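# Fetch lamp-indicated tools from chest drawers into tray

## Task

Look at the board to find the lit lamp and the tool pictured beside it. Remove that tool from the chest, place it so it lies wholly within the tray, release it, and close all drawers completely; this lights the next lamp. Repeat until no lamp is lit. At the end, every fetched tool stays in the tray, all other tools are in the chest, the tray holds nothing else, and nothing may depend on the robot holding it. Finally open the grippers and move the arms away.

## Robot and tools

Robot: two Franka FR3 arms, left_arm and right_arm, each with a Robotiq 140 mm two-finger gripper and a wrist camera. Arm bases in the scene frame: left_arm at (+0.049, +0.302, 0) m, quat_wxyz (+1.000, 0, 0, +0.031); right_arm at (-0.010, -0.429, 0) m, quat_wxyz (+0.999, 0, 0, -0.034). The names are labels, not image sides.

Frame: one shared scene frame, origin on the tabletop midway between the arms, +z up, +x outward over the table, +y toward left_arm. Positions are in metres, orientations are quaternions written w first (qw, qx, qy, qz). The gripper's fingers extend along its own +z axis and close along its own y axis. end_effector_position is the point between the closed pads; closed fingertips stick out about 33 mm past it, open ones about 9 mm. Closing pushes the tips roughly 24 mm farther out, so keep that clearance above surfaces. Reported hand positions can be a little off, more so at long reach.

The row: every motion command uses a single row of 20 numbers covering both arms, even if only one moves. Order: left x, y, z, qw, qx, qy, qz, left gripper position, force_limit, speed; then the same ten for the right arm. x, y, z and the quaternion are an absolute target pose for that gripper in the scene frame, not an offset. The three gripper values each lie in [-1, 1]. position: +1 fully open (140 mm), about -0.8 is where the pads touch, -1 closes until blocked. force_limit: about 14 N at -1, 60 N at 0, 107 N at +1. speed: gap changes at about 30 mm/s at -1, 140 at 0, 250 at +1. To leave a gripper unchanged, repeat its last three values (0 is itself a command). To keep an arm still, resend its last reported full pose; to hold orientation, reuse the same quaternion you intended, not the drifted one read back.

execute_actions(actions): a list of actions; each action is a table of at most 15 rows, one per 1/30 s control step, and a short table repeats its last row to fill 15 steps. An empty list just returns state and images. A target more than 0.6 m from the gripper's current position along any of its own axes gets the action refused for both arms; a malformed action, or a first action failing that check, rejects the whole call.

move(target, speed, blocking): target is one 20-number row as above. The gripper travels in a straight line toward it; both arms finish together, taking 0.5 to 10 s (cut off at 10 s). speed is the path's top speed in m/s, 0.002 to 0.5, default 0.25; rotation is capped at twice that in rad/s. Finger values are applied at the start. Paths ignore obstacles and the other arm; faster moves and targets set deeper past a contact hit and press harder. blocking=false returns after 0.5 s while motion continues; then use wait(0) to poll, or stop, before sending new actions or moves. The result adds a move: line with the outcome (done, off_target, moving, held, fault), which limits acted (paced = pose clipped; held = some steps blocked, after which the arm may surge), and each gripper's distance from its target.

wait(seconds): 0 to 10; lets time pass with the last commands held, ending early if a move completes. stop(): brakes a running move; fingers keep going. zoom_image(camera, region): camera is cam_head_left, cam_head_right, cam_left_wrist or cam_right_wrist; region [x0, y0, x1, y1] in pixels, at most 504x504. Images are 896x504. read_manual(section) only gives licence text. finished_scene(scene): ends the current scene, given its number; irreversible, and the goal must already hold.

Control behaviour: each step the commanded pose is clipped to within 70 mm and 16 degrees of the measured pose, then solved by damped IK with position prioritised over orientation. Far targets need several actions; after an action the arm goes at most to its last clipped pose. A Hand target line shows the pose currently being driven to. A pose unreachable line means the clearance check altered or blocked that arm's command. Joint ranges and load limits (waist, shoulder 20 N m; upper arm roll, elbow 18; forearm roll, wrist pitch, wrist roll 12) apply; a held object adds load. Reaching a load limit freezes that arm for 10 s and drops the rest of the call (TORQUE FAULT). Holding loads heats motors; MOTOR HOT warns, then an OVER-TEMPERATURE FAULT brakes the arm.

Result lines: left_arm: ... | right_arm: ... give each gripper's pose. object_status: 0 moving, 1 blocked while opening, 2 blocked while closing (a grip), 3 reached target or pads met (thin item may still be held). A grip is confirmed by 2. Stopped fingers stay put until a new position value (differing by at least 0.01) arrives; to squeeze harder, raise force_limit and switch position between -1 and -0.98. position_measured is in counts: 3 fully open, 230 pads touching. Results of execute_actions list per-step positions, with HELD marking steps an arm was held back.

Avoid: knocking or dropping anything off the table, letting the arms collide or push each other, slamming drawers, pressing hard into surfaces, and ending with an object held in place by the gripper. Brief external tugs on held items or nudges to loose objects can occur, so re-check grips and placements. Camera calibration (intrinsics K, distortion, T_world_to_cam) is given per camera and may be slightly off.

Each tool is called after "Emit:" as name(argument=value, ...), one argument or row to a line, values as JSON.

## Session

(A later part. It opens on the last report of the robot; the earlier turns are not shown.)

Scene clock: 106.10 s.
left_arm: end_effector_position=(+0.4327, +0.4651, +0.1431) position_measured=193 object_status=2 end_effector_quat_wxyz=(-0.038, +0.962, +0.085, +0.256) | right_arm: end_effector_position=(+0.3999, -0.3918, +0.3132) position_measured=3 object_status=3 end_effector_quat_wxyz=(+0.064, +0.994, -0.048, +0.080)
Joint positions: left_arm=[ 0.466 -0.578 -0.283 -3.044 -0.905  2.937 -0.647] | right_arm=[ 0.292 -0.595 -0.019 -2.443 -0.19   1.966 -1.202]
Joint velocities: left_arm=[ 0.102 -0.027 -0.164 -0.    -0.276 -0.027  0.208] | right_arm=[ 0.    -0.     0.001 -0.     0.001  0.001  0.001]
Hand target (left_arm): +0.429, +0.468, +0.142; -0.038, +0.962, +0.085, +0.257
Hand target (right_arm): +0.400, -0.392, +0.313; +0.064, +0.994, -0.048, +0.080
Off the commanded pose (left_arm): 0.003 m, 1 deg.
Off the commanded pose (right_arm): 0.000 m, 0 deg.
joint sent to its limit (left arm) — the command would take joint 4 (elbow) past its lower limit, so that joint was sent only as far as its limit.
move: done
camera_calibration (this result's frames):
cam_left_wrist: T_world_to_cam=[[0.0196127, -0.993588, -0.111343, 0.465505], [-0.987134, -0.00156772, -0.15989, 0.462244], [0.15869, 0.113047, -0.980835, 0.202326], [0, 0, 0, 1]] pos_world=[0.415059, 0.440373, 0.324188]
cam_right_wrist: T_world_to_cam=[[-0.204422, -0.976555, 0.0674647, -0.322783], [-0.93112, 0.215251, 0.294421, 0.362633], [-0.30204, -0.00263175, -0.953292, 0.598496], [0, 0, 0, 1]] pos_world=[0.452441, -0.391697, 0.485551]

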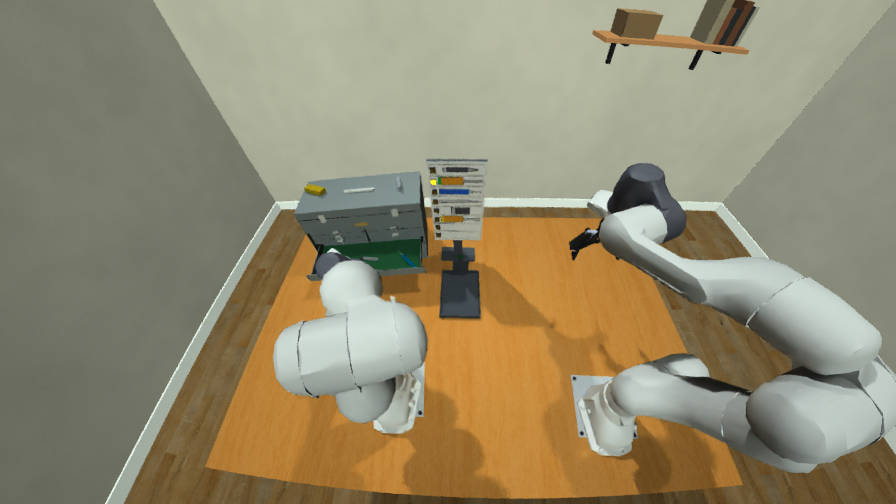

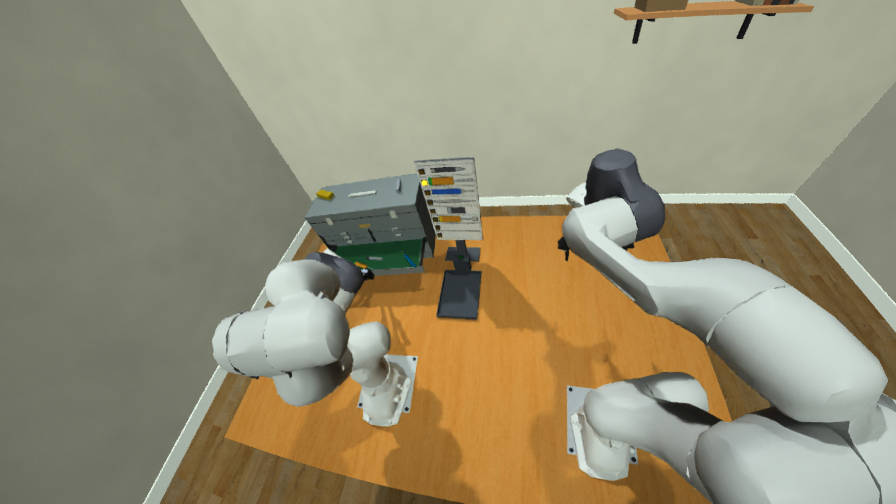

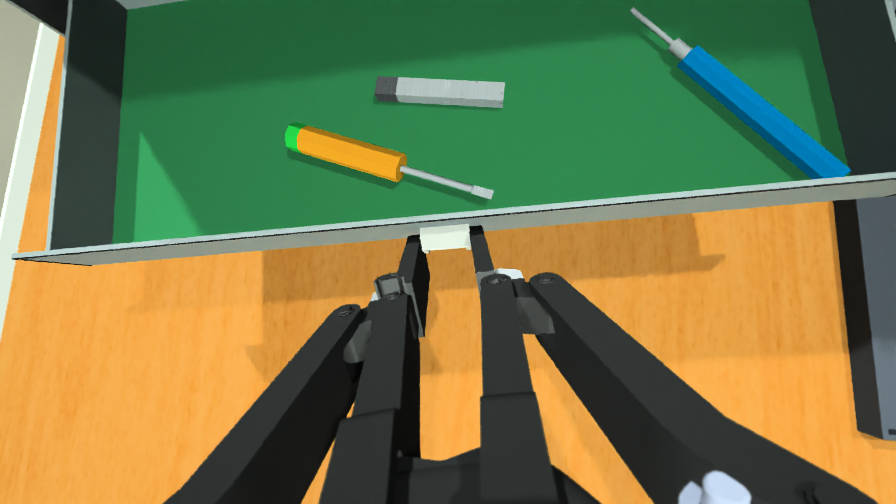

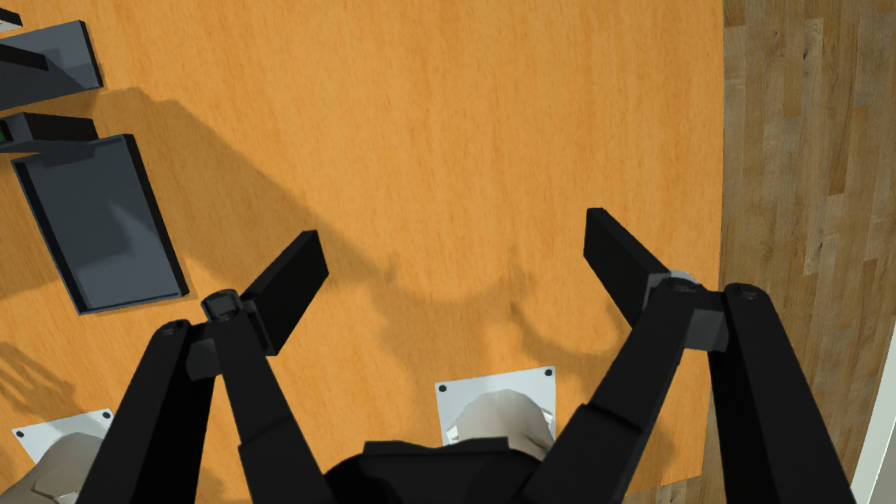

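Emit:
move(
  target=[0.4327,0.4651,0.1431,-0.036,0.960,0.085,0.262,-0.2,0,0,0.3999,-0.3918,0.3132,0.064,0.994,-0.048,0.08,1,0,0],
)

Emit:
move(
  target=[0.44,0.47,0.22,-0.036,0.960,0.085,0.262,-0.3,0,0,0.3999,-0.3918,0.3132,0.064,0.994,-0.048,0.08,1,0,0],
  speed=0.1,
)

Emit:
move(
  target=[0.5175,0.5317,0.2,0,0.799,0.602,0,-0.3,0,0,0.3999,-0.3918,0.3132,0.064,0.994,-0.048,0.08,1,0,0],
  speed=0.15,
)

Scene clock: 107.33 s.
left_arm: end_effector_position=(+0.4314, +0.4651, +0.1422) position_measured=154 object_status=3 end_effector_quat_wxyz=(-0.036, +0.961, +0.084, +0.260) | right_arm: end_effector_position=(+0.3999, -0.3918, +0.3132) position_measured=3 object_status=3 end_effector_quat_wxyz=(+0.064, +0.994, -0.048, +0.080)
Joint positions: left_arm=[ 0.466 -0.579 -0.287 -3.046 -0.956  2.939 -0.602] | right_arm=[ 0.292 -0.595 -0.019 -2.443 -0.19   1.966 -1.202]
Joint velocities: left_arm=[-0.002  0.001  0.     0.    -0.007  0.001 -0.   ] | right_arm=[-0.001  0.001  0.002  0.     0.     0.001 -0.001]
Hand target (left_arm): +0.432, +0.465, +0.143; -0.036, +0.961, +0.085, +0.262
Hand target (right_arm): +0.400, -0.392, +0.313; +0.064, +0.994, -0.048, +0.080
Off the commanded pose (left_arm): 0.002 m, 0 deg.
Off the commanded pose (right_arm): 0.000 m, 0 deg.
move: done
camera_calibration (this result's frames):
cam_left_wrist: T_world_to_cam=[[0.0183972, -0.993893, -0.108804, 0.465741], [-0.985823, 0.000120139, -0.167786, 0.46059], [0.166774, 0.110348, -0.979801, 0.199252], [0, 0, 0, 1]] pos_world=[0.412262, 0.440855, 0.323182]
cam_right_wrist: T_world_to_cam=[[-0.204422, -0.976555, 0.0674649, -0.322783], [-0.93112, 0.215251, 0.294421, 0.362633], [-0.30204, -0.00263187, -0.953292, 0.598496], [0, 0, 0, 1]] pos_world=[0.452441, -0.391697, 0.485551]

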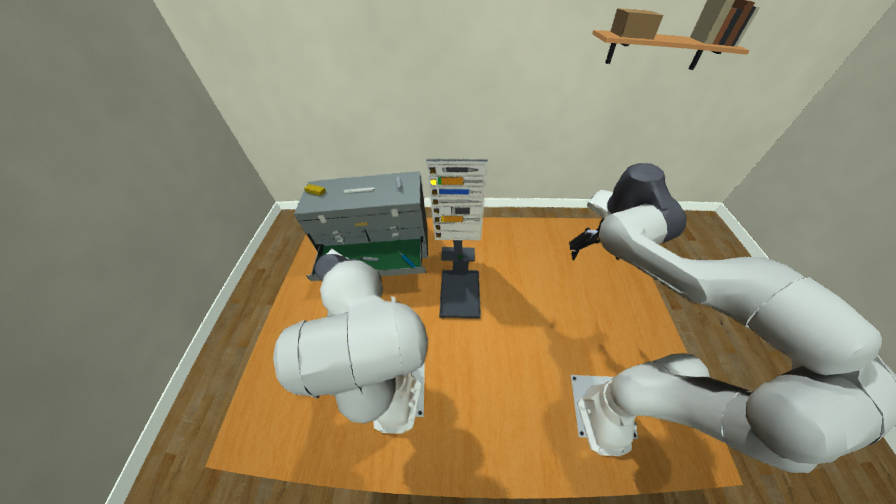

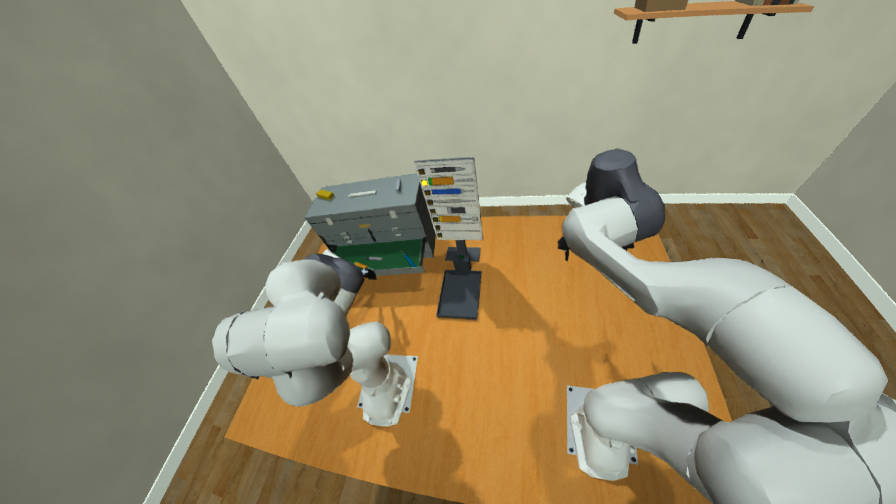

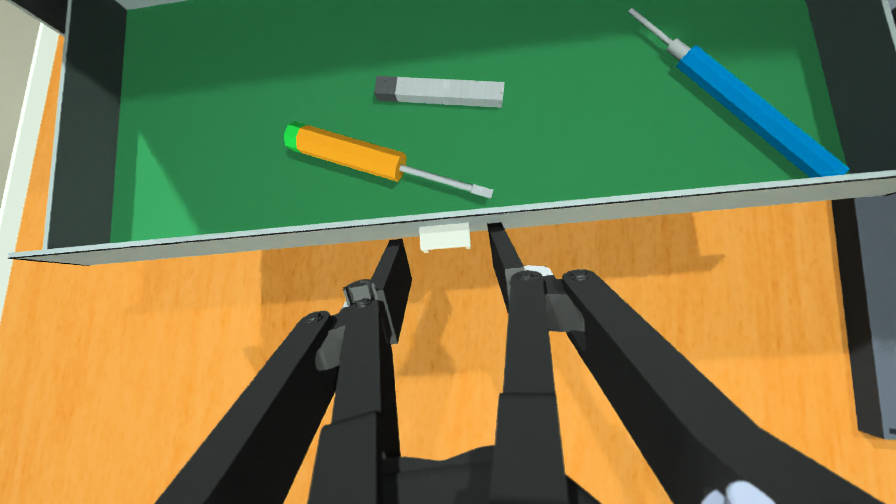

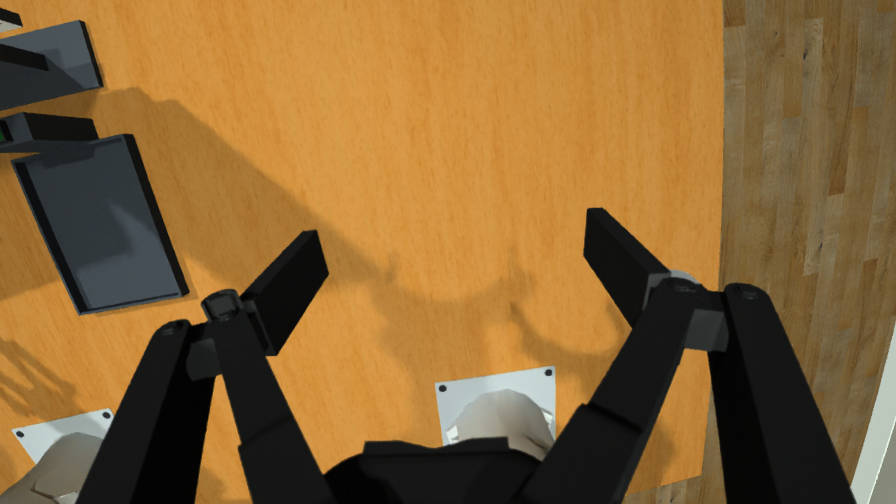

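Scene clock: 108.80 s.
left_arm: end_effector_position=(+0.4399, +0.4699, +0.2192) position_measured=167 object_status=3 end_effector_quat_wxyz=(-0.037, +0.961, +0.081, +0.263) | right_arm: end_effector_position=(+0.3999, -0.3918, +0.3132) position_measured=3 object_status=3 end_effector_quat_wxyz=(+0.064, +0.994, -0.048, +0.080)
Joint positions: left_arm=[ 0.669 -0.82  -0.366 -2.961 -0.751  2.608 -0.761] | right_arm=[ 0.292 -0.595 -0.019 -2.443 -0.19   1.966 -1.202]
Joint velocities: left_arm=[ 0.006 -0.001 -0.006  0.    -0.002 -0.014 -0.015] | right_arm=[ 0.     0.    -0.    -0.001 -0.     0.     0.001]
Hand target (left_arm): +0.440, +0.469, +0.220; -0.036, +0.960, +0.085, +0.263
Hand target (right_arm): +0.400, -0.392, +0.313; +0.064, +0.994, -0.048, +0.080
Off the commanded pose (left_arm): 0.001 m, 0 deg.
Off the commanded pose (right_arm): 0.000 m, 0 deg.
move: done
camera_calibration (this result's frames):
cam_left_wrist: T_world_to_cam=[[0.0140367, -0.99342, -0.113665, 0.481546], [-0.984716, 0.00600213, -0.174062, 0.479979], [0.173599, 0.114371, -0.978153, 0.267557], [0, 0, 0, 1]] pos_world=[0.419436, 0.444895, 0.399992]
cam_right_wrist: T_world_to_cam=[[-0.204422, -0.976555, 0.0674648, -0.322783], [-0.93112, 0.215251, 0.294421, 0.362633], [-0.30204, -0.00263181, -0.953292, 0.598496], [0, 0, 0, 1]] pos_world=[0.452441, -0.391697, 0.485551]

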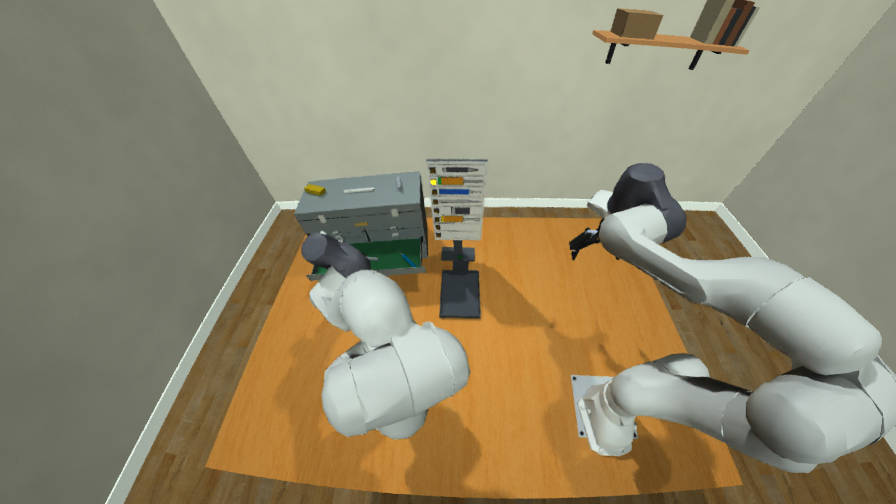

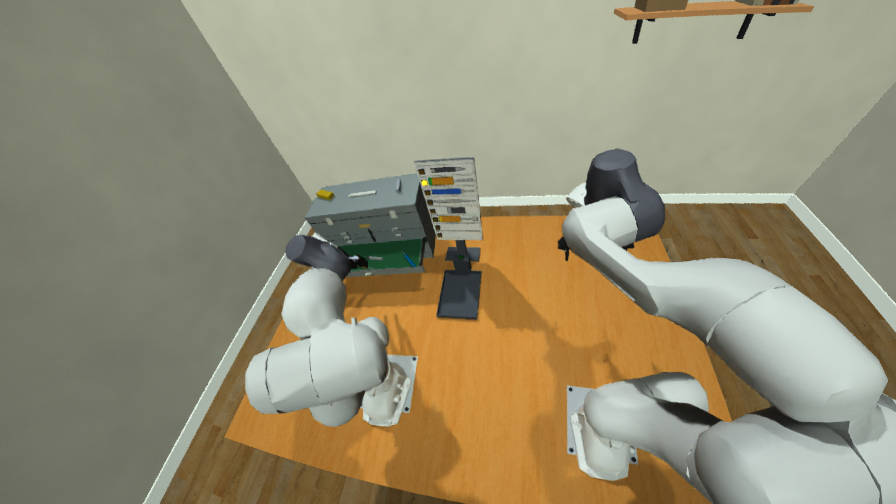

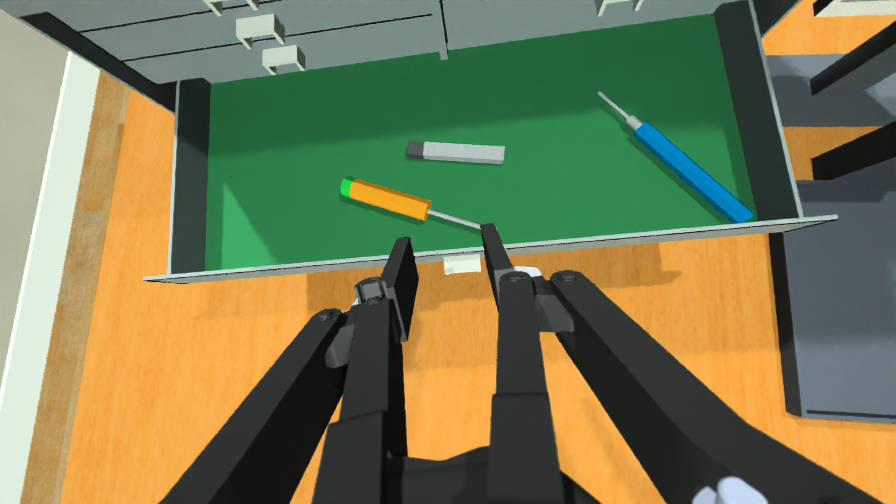

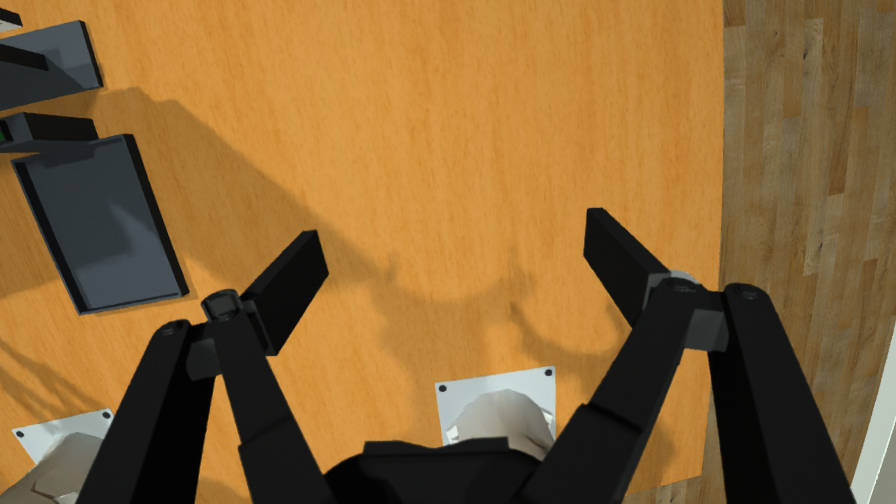

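Scene clock: 113.63 s.
left_arm: end_effector_position=(+0.5165, +0.5335, +0.1952) position_measured=167 object_status=3 end_effector_quat_wxyz=(-0.009, +0.804, +0.595, -0.002) | right_arm: end_effector_position=(+0.3999, -0.3918, +0.3132) position_measured=3 object_status=3 end_effector_quat_wxyz=(+0.064, +0.994, -0.048, +0.080)
Joint positions: left_arm=[ 1.986 -0.649 -1.425 -2.144 -0.675  1.939 -1.902] | right_arm=[ 0.292 -0.595 -0.019 -2.443 -0.19   1.966 -1.202]
Joint velocities: left_arm=[ 0.002  0.    -0.     0.002  0.001 -0.007 -0.025] | right_arm=[-0.    -0.001  0.001 -0.    -0.001 -0.    -0.001]
Hand target (left_arm): +0.517, +0.532, +0.195; -0.008, +0.799, +0.601, -0.003
Hand target (right_arm): +0.400, -0.392, +0.313; +0.064, +0.994, -0.048, +0.080
Off the commanded pose (left_arm): 0.005 m, 1 deg.
Off the commanded pose (right_arm): 0.000 m, 0 deg.
move: off_target (left_arm)
camera_calibration (this result's frames):
cam_left_wrist: T_world_to_cam=[[0.887401, -0.460899, -0.00960098, -0.214618], [-0.430905, -0.836692, 0.338035, 0.614434], [-0.163833, -0.295835, -0.941085, 0.609301], [0, 0, 0, 1]] pos_world=[0.555038, 0.595427, 0.363643]
cam_right_wrist: T_world_to_cam=[[-0.204422, -0.976555, 0.0674648, -0.322783], [-0.93112, 0.215251, 0.294421, 0.362633], [-0.30204, -0.00263184, -0.953292, 0.598496], [0, 0, 0, 1]] pos_world=[0.452441, -0.391697, 0.485551]

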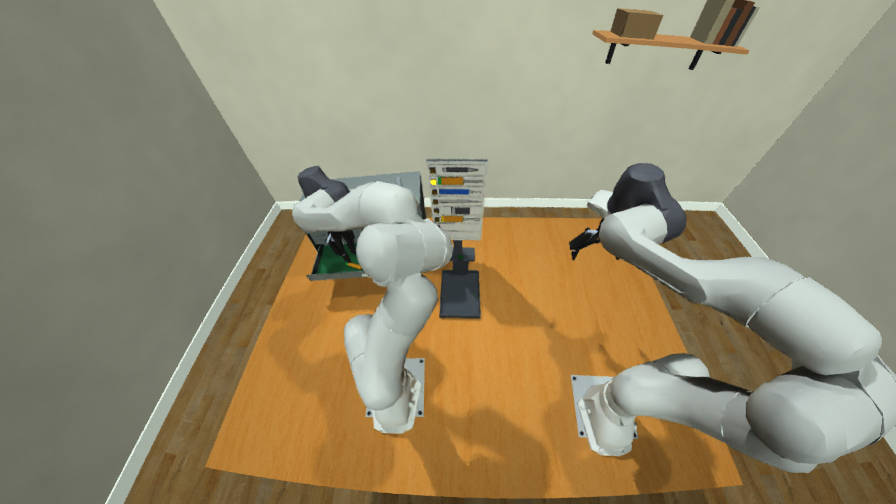

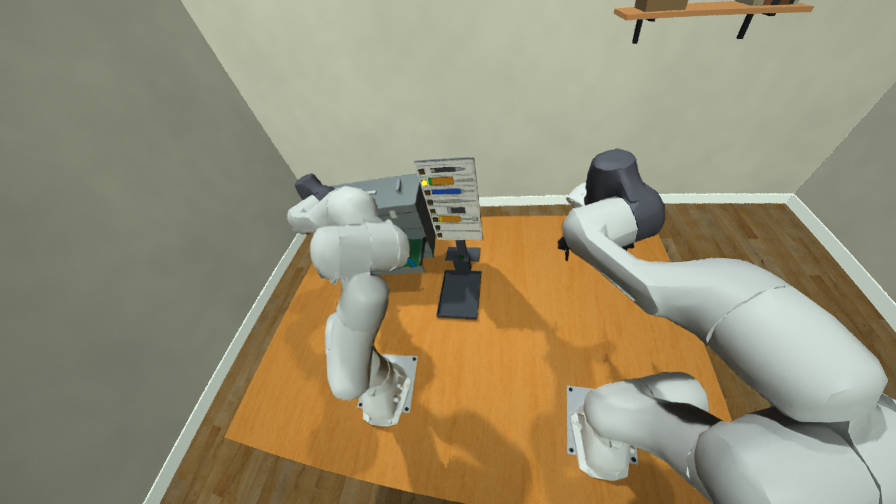

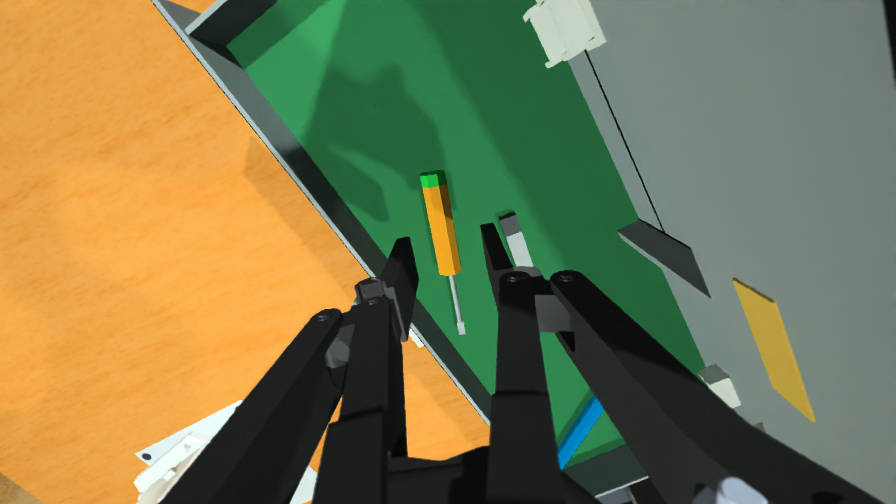

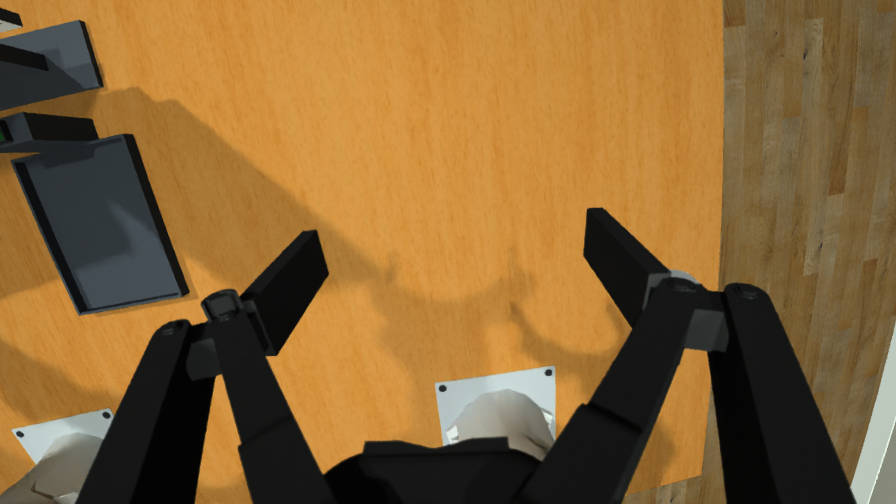

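Aligned. Descend, grip, lift.

Emit:
move(
  target=[0.5165,0.5325,0.133,0,0.799,0.602,0,-0.3,0,0,0.3999,-0.3918,0.3132,0.064,0.994,-0.048,0.08,1,0,0],
  speed=0.05,
)

Emit:
move(
  target=[0.5165,0.5325,0.133,0,0.799,0.602,0,-1,0,0,0.3999,-0.3918,0.3132,0.064,0.994,-0.048,0.08,1,0,0],
)

Emit:
move(
  target=[0.5,0.5,0.25,0,0.799,0.602,0,-1,0,0,0.3999,-0.3918,0.3132,0.064,0.994,-0.048,0.08,1,0,0],
  speed=0.1,
)

Scene clock: 115.43 s.
left_arm: end_effector_position=(+0.5149, +0.5324, +0.1334) position_measured=167 object_status=3 end_effector_quat_wxyz=(-0.002, +0.798, +0.603, -0.003) | right_arm: end_effector_position=(+0.3999, -0.3918, +0.3132) position_measured=3 object_status=3 end_effector_quat_wxyz=(+0.064, +0.994, -0.048, +0.080)
Joint positions: left_arm=[ 2.069 -0.641 -1.574 -2.22  -0.746  2.075 -1.884] | right_arm=[ 0.292 -0.595 -0.019 -2.443 -0.19   1.966 -1.202]
Joint velocities: left_arm=[ 0.002  0.007 -0.004 -0.001  0.001  0.016  0.006] | right_arm=[ 0.    -0.001  0.    -0.001 -0.     0.001  0.   ]
Hand target (left_arm): +0.516, +0.533, +0.133; -0.001, +0.799, +0.602, -0.001
Hand target (right_arm): +0.400, -0.392, +0.313; +0.064, +0.994, -0.048, +0.080
Off the commanded pose (left_arm): 0.002 m, 0 deg.
Off the commanded pose (right_arm): 0.000 m, 0 deg.
move: done
camera_calibration (this result's frames):
cam_left_wrist: T_world_to_cam=[[0.896669, -0.442693, 0.00278766, -0.230423], [-0.416482, -0.841411, 0.344341, 0.627963], [-0.150092, -0.309921, -0.938841, 0.550725], [0, 0, 0, 1]] pos_world=[0.550808, 0.59705, 0.301452]
cam_right_wrist: T_world_to_cam=[[-0.204422, -0.976555, 0.0674648, -0.322783], [-0.93112, 0.21525, 0.294421, 0.362633], [-0.30204, -0.00263185, -0.953292, 0.598496], [0, 0, 0, 1]] pos_world=[0.452441, -0.391697, 0.485551]

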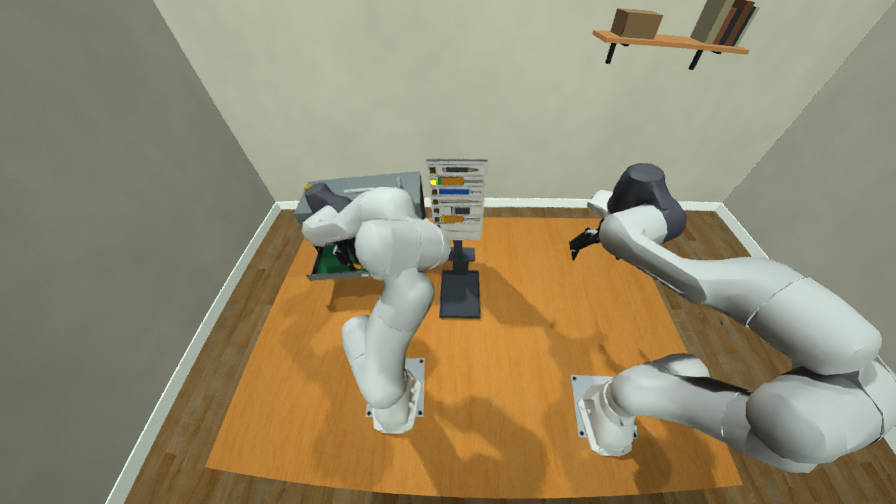

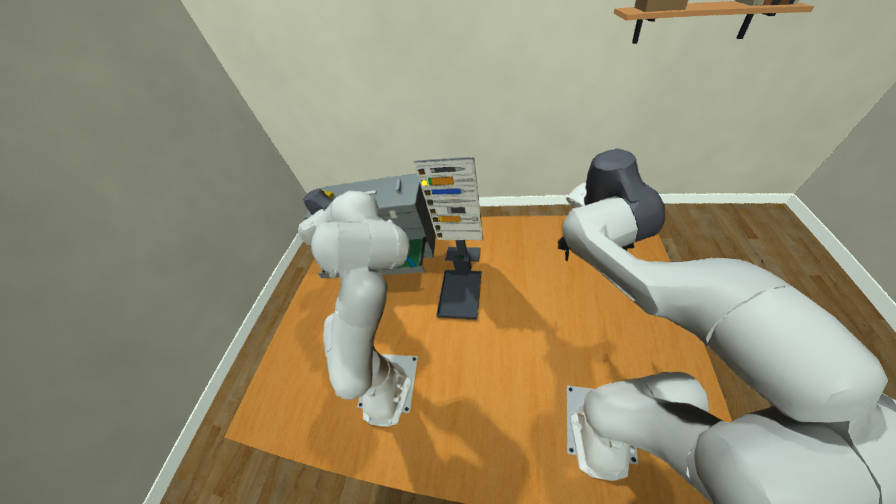

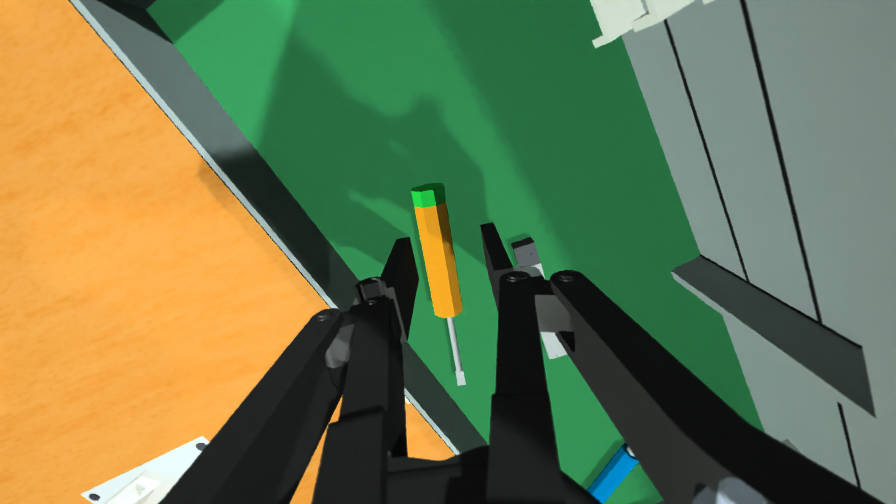

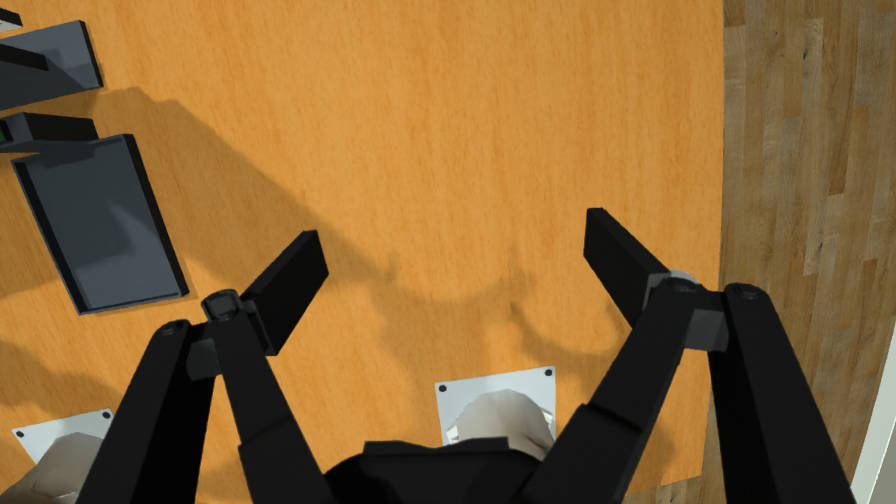

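Scene clock: 116.13 s.
left_arm: end_effector_position=(+0.5158, +0.5327, +0.1338) position_measured=210 object_status=2 end_effector_quat_wxyz=(-0.001, +0.798, +0.603, -0.001) | right_arm: end_effector_position=(+0.3999, -0.3918, +0.3132) position_measured=3 object_status=3 end_effector_quat_wxyz=(+0.064, +0.994, -0.048, +0.080)
Joint positions: left_arm=[ 2.069 -0.638 -1.574 -2.22  -0.746  2.078 -1.884] | right_arm=[ 0.292 -0.595 -0.019 -2.443 -0.19   1.966 -1.202]
Joint velocities: left_arm=[-0.     0.003 -0.    -0.     0.002  0.002  0.001] | right_arm=[ 0.002  0.     0.     0.001 -0.    -0.     0.001]
Hand target (left_arm): +0.516, +0.532, +0.133; -0.000, +0.799, +0.602, -0.000
Hand target (right_arm): +0.400, -0.392, +0.313; +0.064, +0.994, -0.048, +0.080
Off the commanded pose (left_arm): 0.001 m, 0 deg.
Off the commanded pose (right_arm): 0.000 m, 0 deg.
move: done
camera_calibration (this result's frames):
cam_left_wrist: T_world_to_cam=[[0.896636, -0.44273, 0.0058101, -0.231455], [-0.417666, -0.841374, 0.342995, 0.629193], [-0.146966, -0.309968, -0.939319, 0.549831], [0, 0, 0, 1]] pos_world=[0.551129, 0.597344, 0.302001]
cam_right_wrist: T_world_to_cam=[[-0.204421, -0.976555, 0.0674648, -0.322783], [-0.93112, 0.21525, 0.294421, 0.362633], [-0.30204, -0.00263193, -0.953292, 0.598496], [0, 0, 0, 1]] pos_world=[0.452441, -0.391697, 0.485551]

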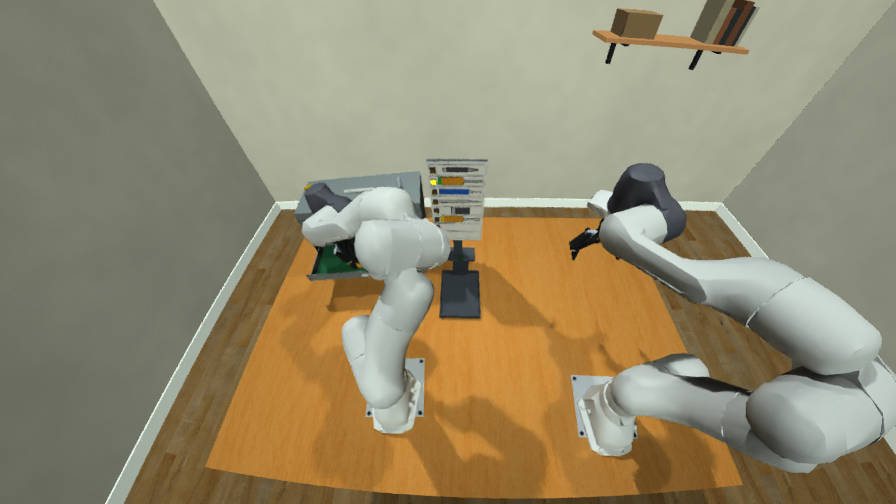

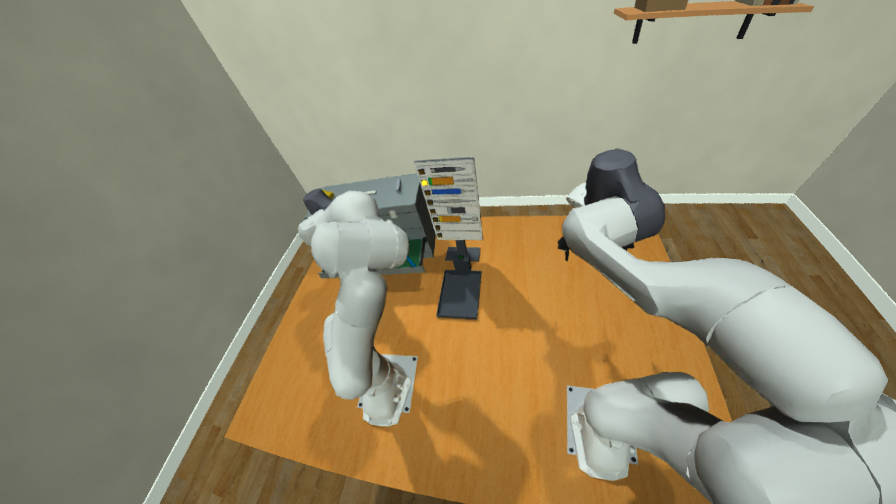

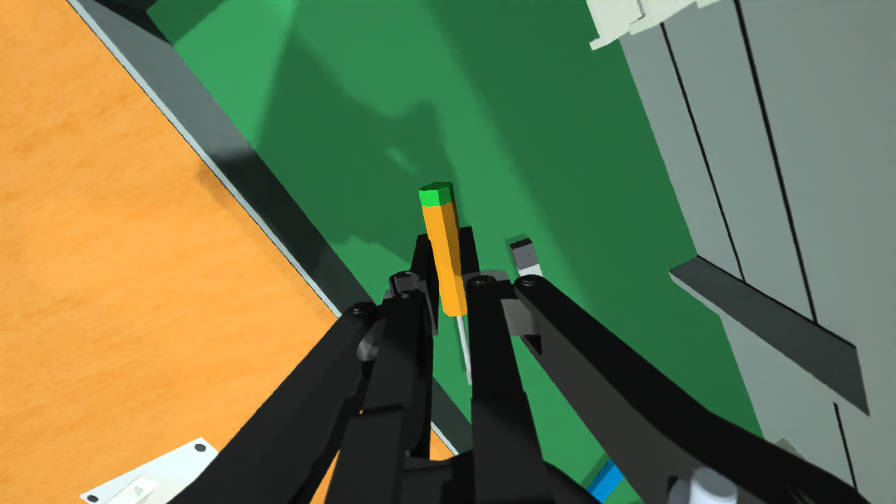

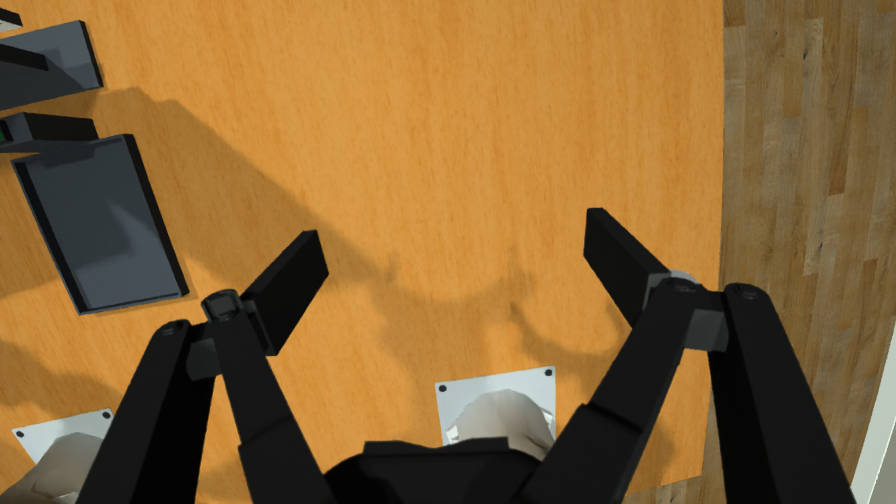

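Scene clock: 117.93 s.
left_arm: end_effector_position=(+0.5017, +0.4994, +0.2501) position_measured=210 object_status=2 end_effector_quat_wxyz=(+0.002, +0.800, +0.600, +0.003) | right_arm: end_effector_position=(+0.3999, -0.3918, +0.3132) position_measured=3 object_status=3 end_effector_quat_wxyz=(+0.064, +0.994, -0.048, +0.080)
Joint positions: left_arm=[ 1.78  -0.694 -1.199 -2.161 -0.666  1.812 -1.935] | right_arm=[ 0.292 -0.595 -0.019 -2.443 -0.19   1.966 -1.202]
Joint velocities: left_arm=[-0.    -0.007  0.    -0.001 -0.    -0.013 -0.002] | right_arm=[ 0.002 -0.001  0.001  0.    -0.    -0.    -0.   ]
Hand target (left_arm): +0.501, +0.499, +0.251; +0.001, +0.798, +0.602, +0.002
Hand target (right_arm): +0.400, -0.392, +0.313; +0.064, +0.994, -0.048, +0.080
Off the commanded pose (left_arm): 0.002 m, 0 deg.
Off the commanded pose (right_arm): 0.000 m, 0 deg.
move: done
camera_calibration (this result's frames):
cam_left_wrist: T_world_to_cam=[[0.893012, -0.449754, 0.015844, -0.231364], [-0.427878, -0.837613, 0.339595, 0.559583], [-0.139463, -0.310042, -0.940438, 0.643196], [0, 0, 0, 1]] pos_world=[0.535746, 0.564075, 0.41852]
cam_right_wrist: T_world_to_cam=[[-0.204422, -0.976555, 0.0674648, -0.322783], [-0.93112, 0.215251, 0.294421, 0.362633], [-0.30204, -0.00263183, -0.953292, 0.598496], [0, 0, 0, 1]] pos_world=[0.452441, -0.391697, 0.485551]

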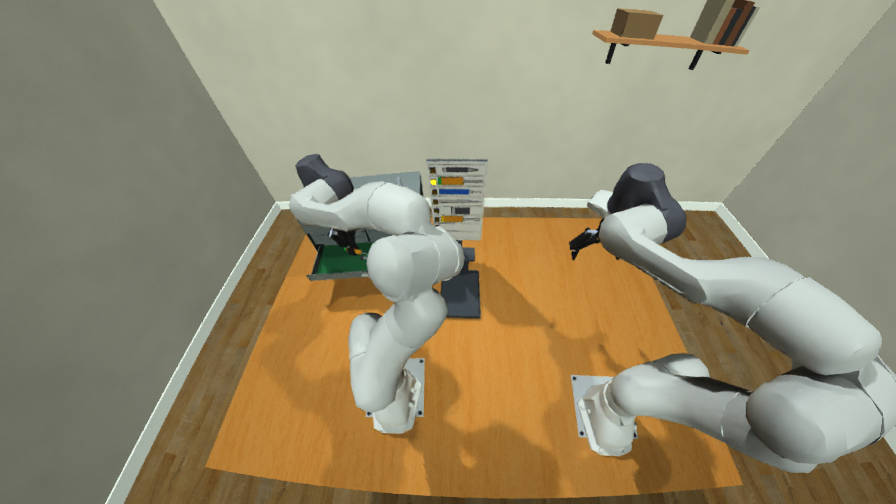

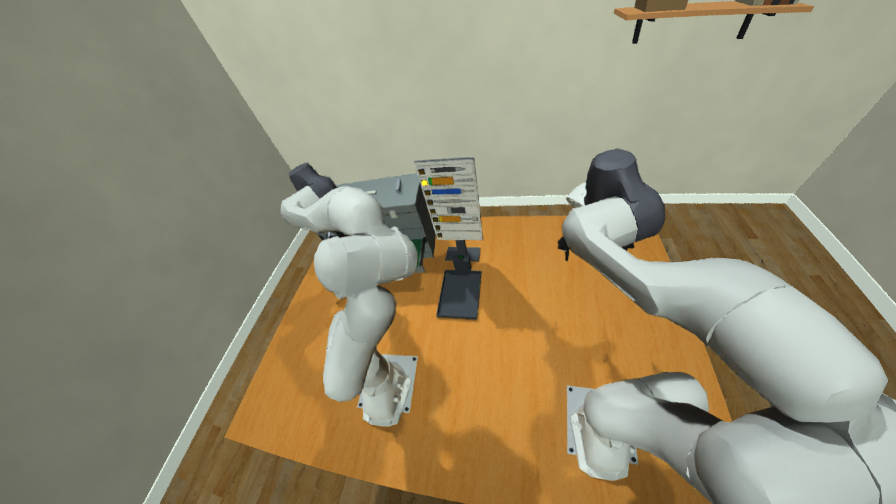

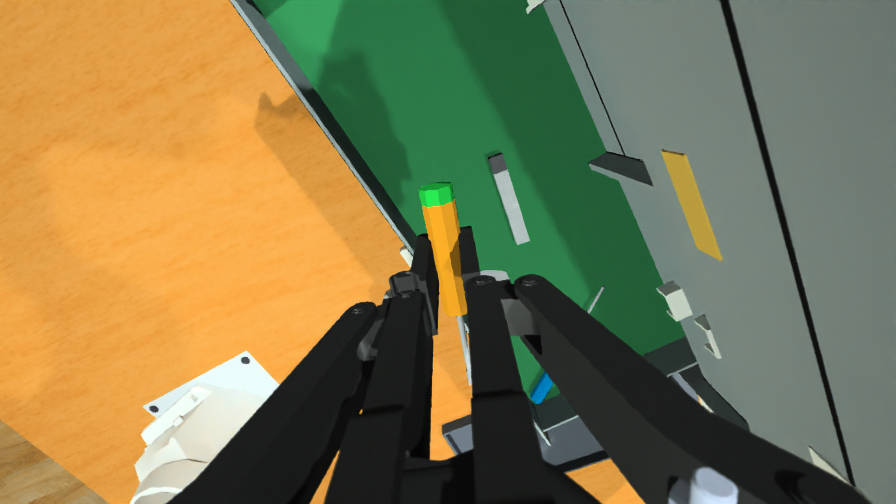

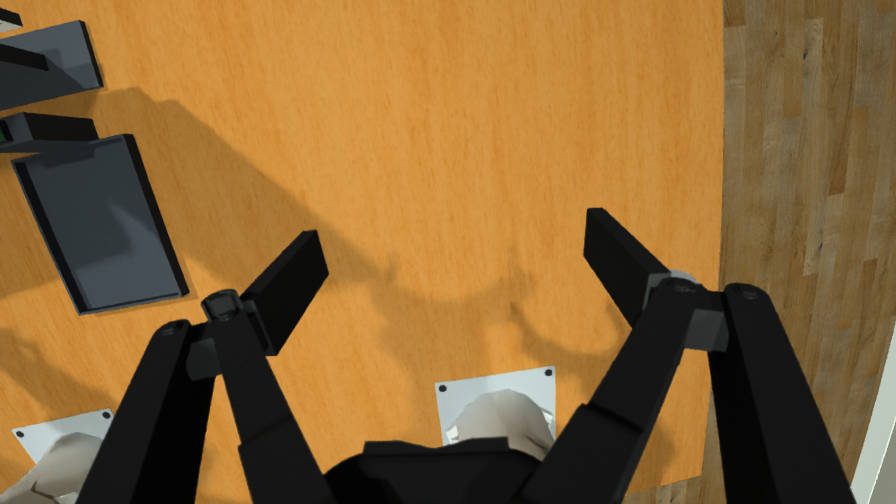

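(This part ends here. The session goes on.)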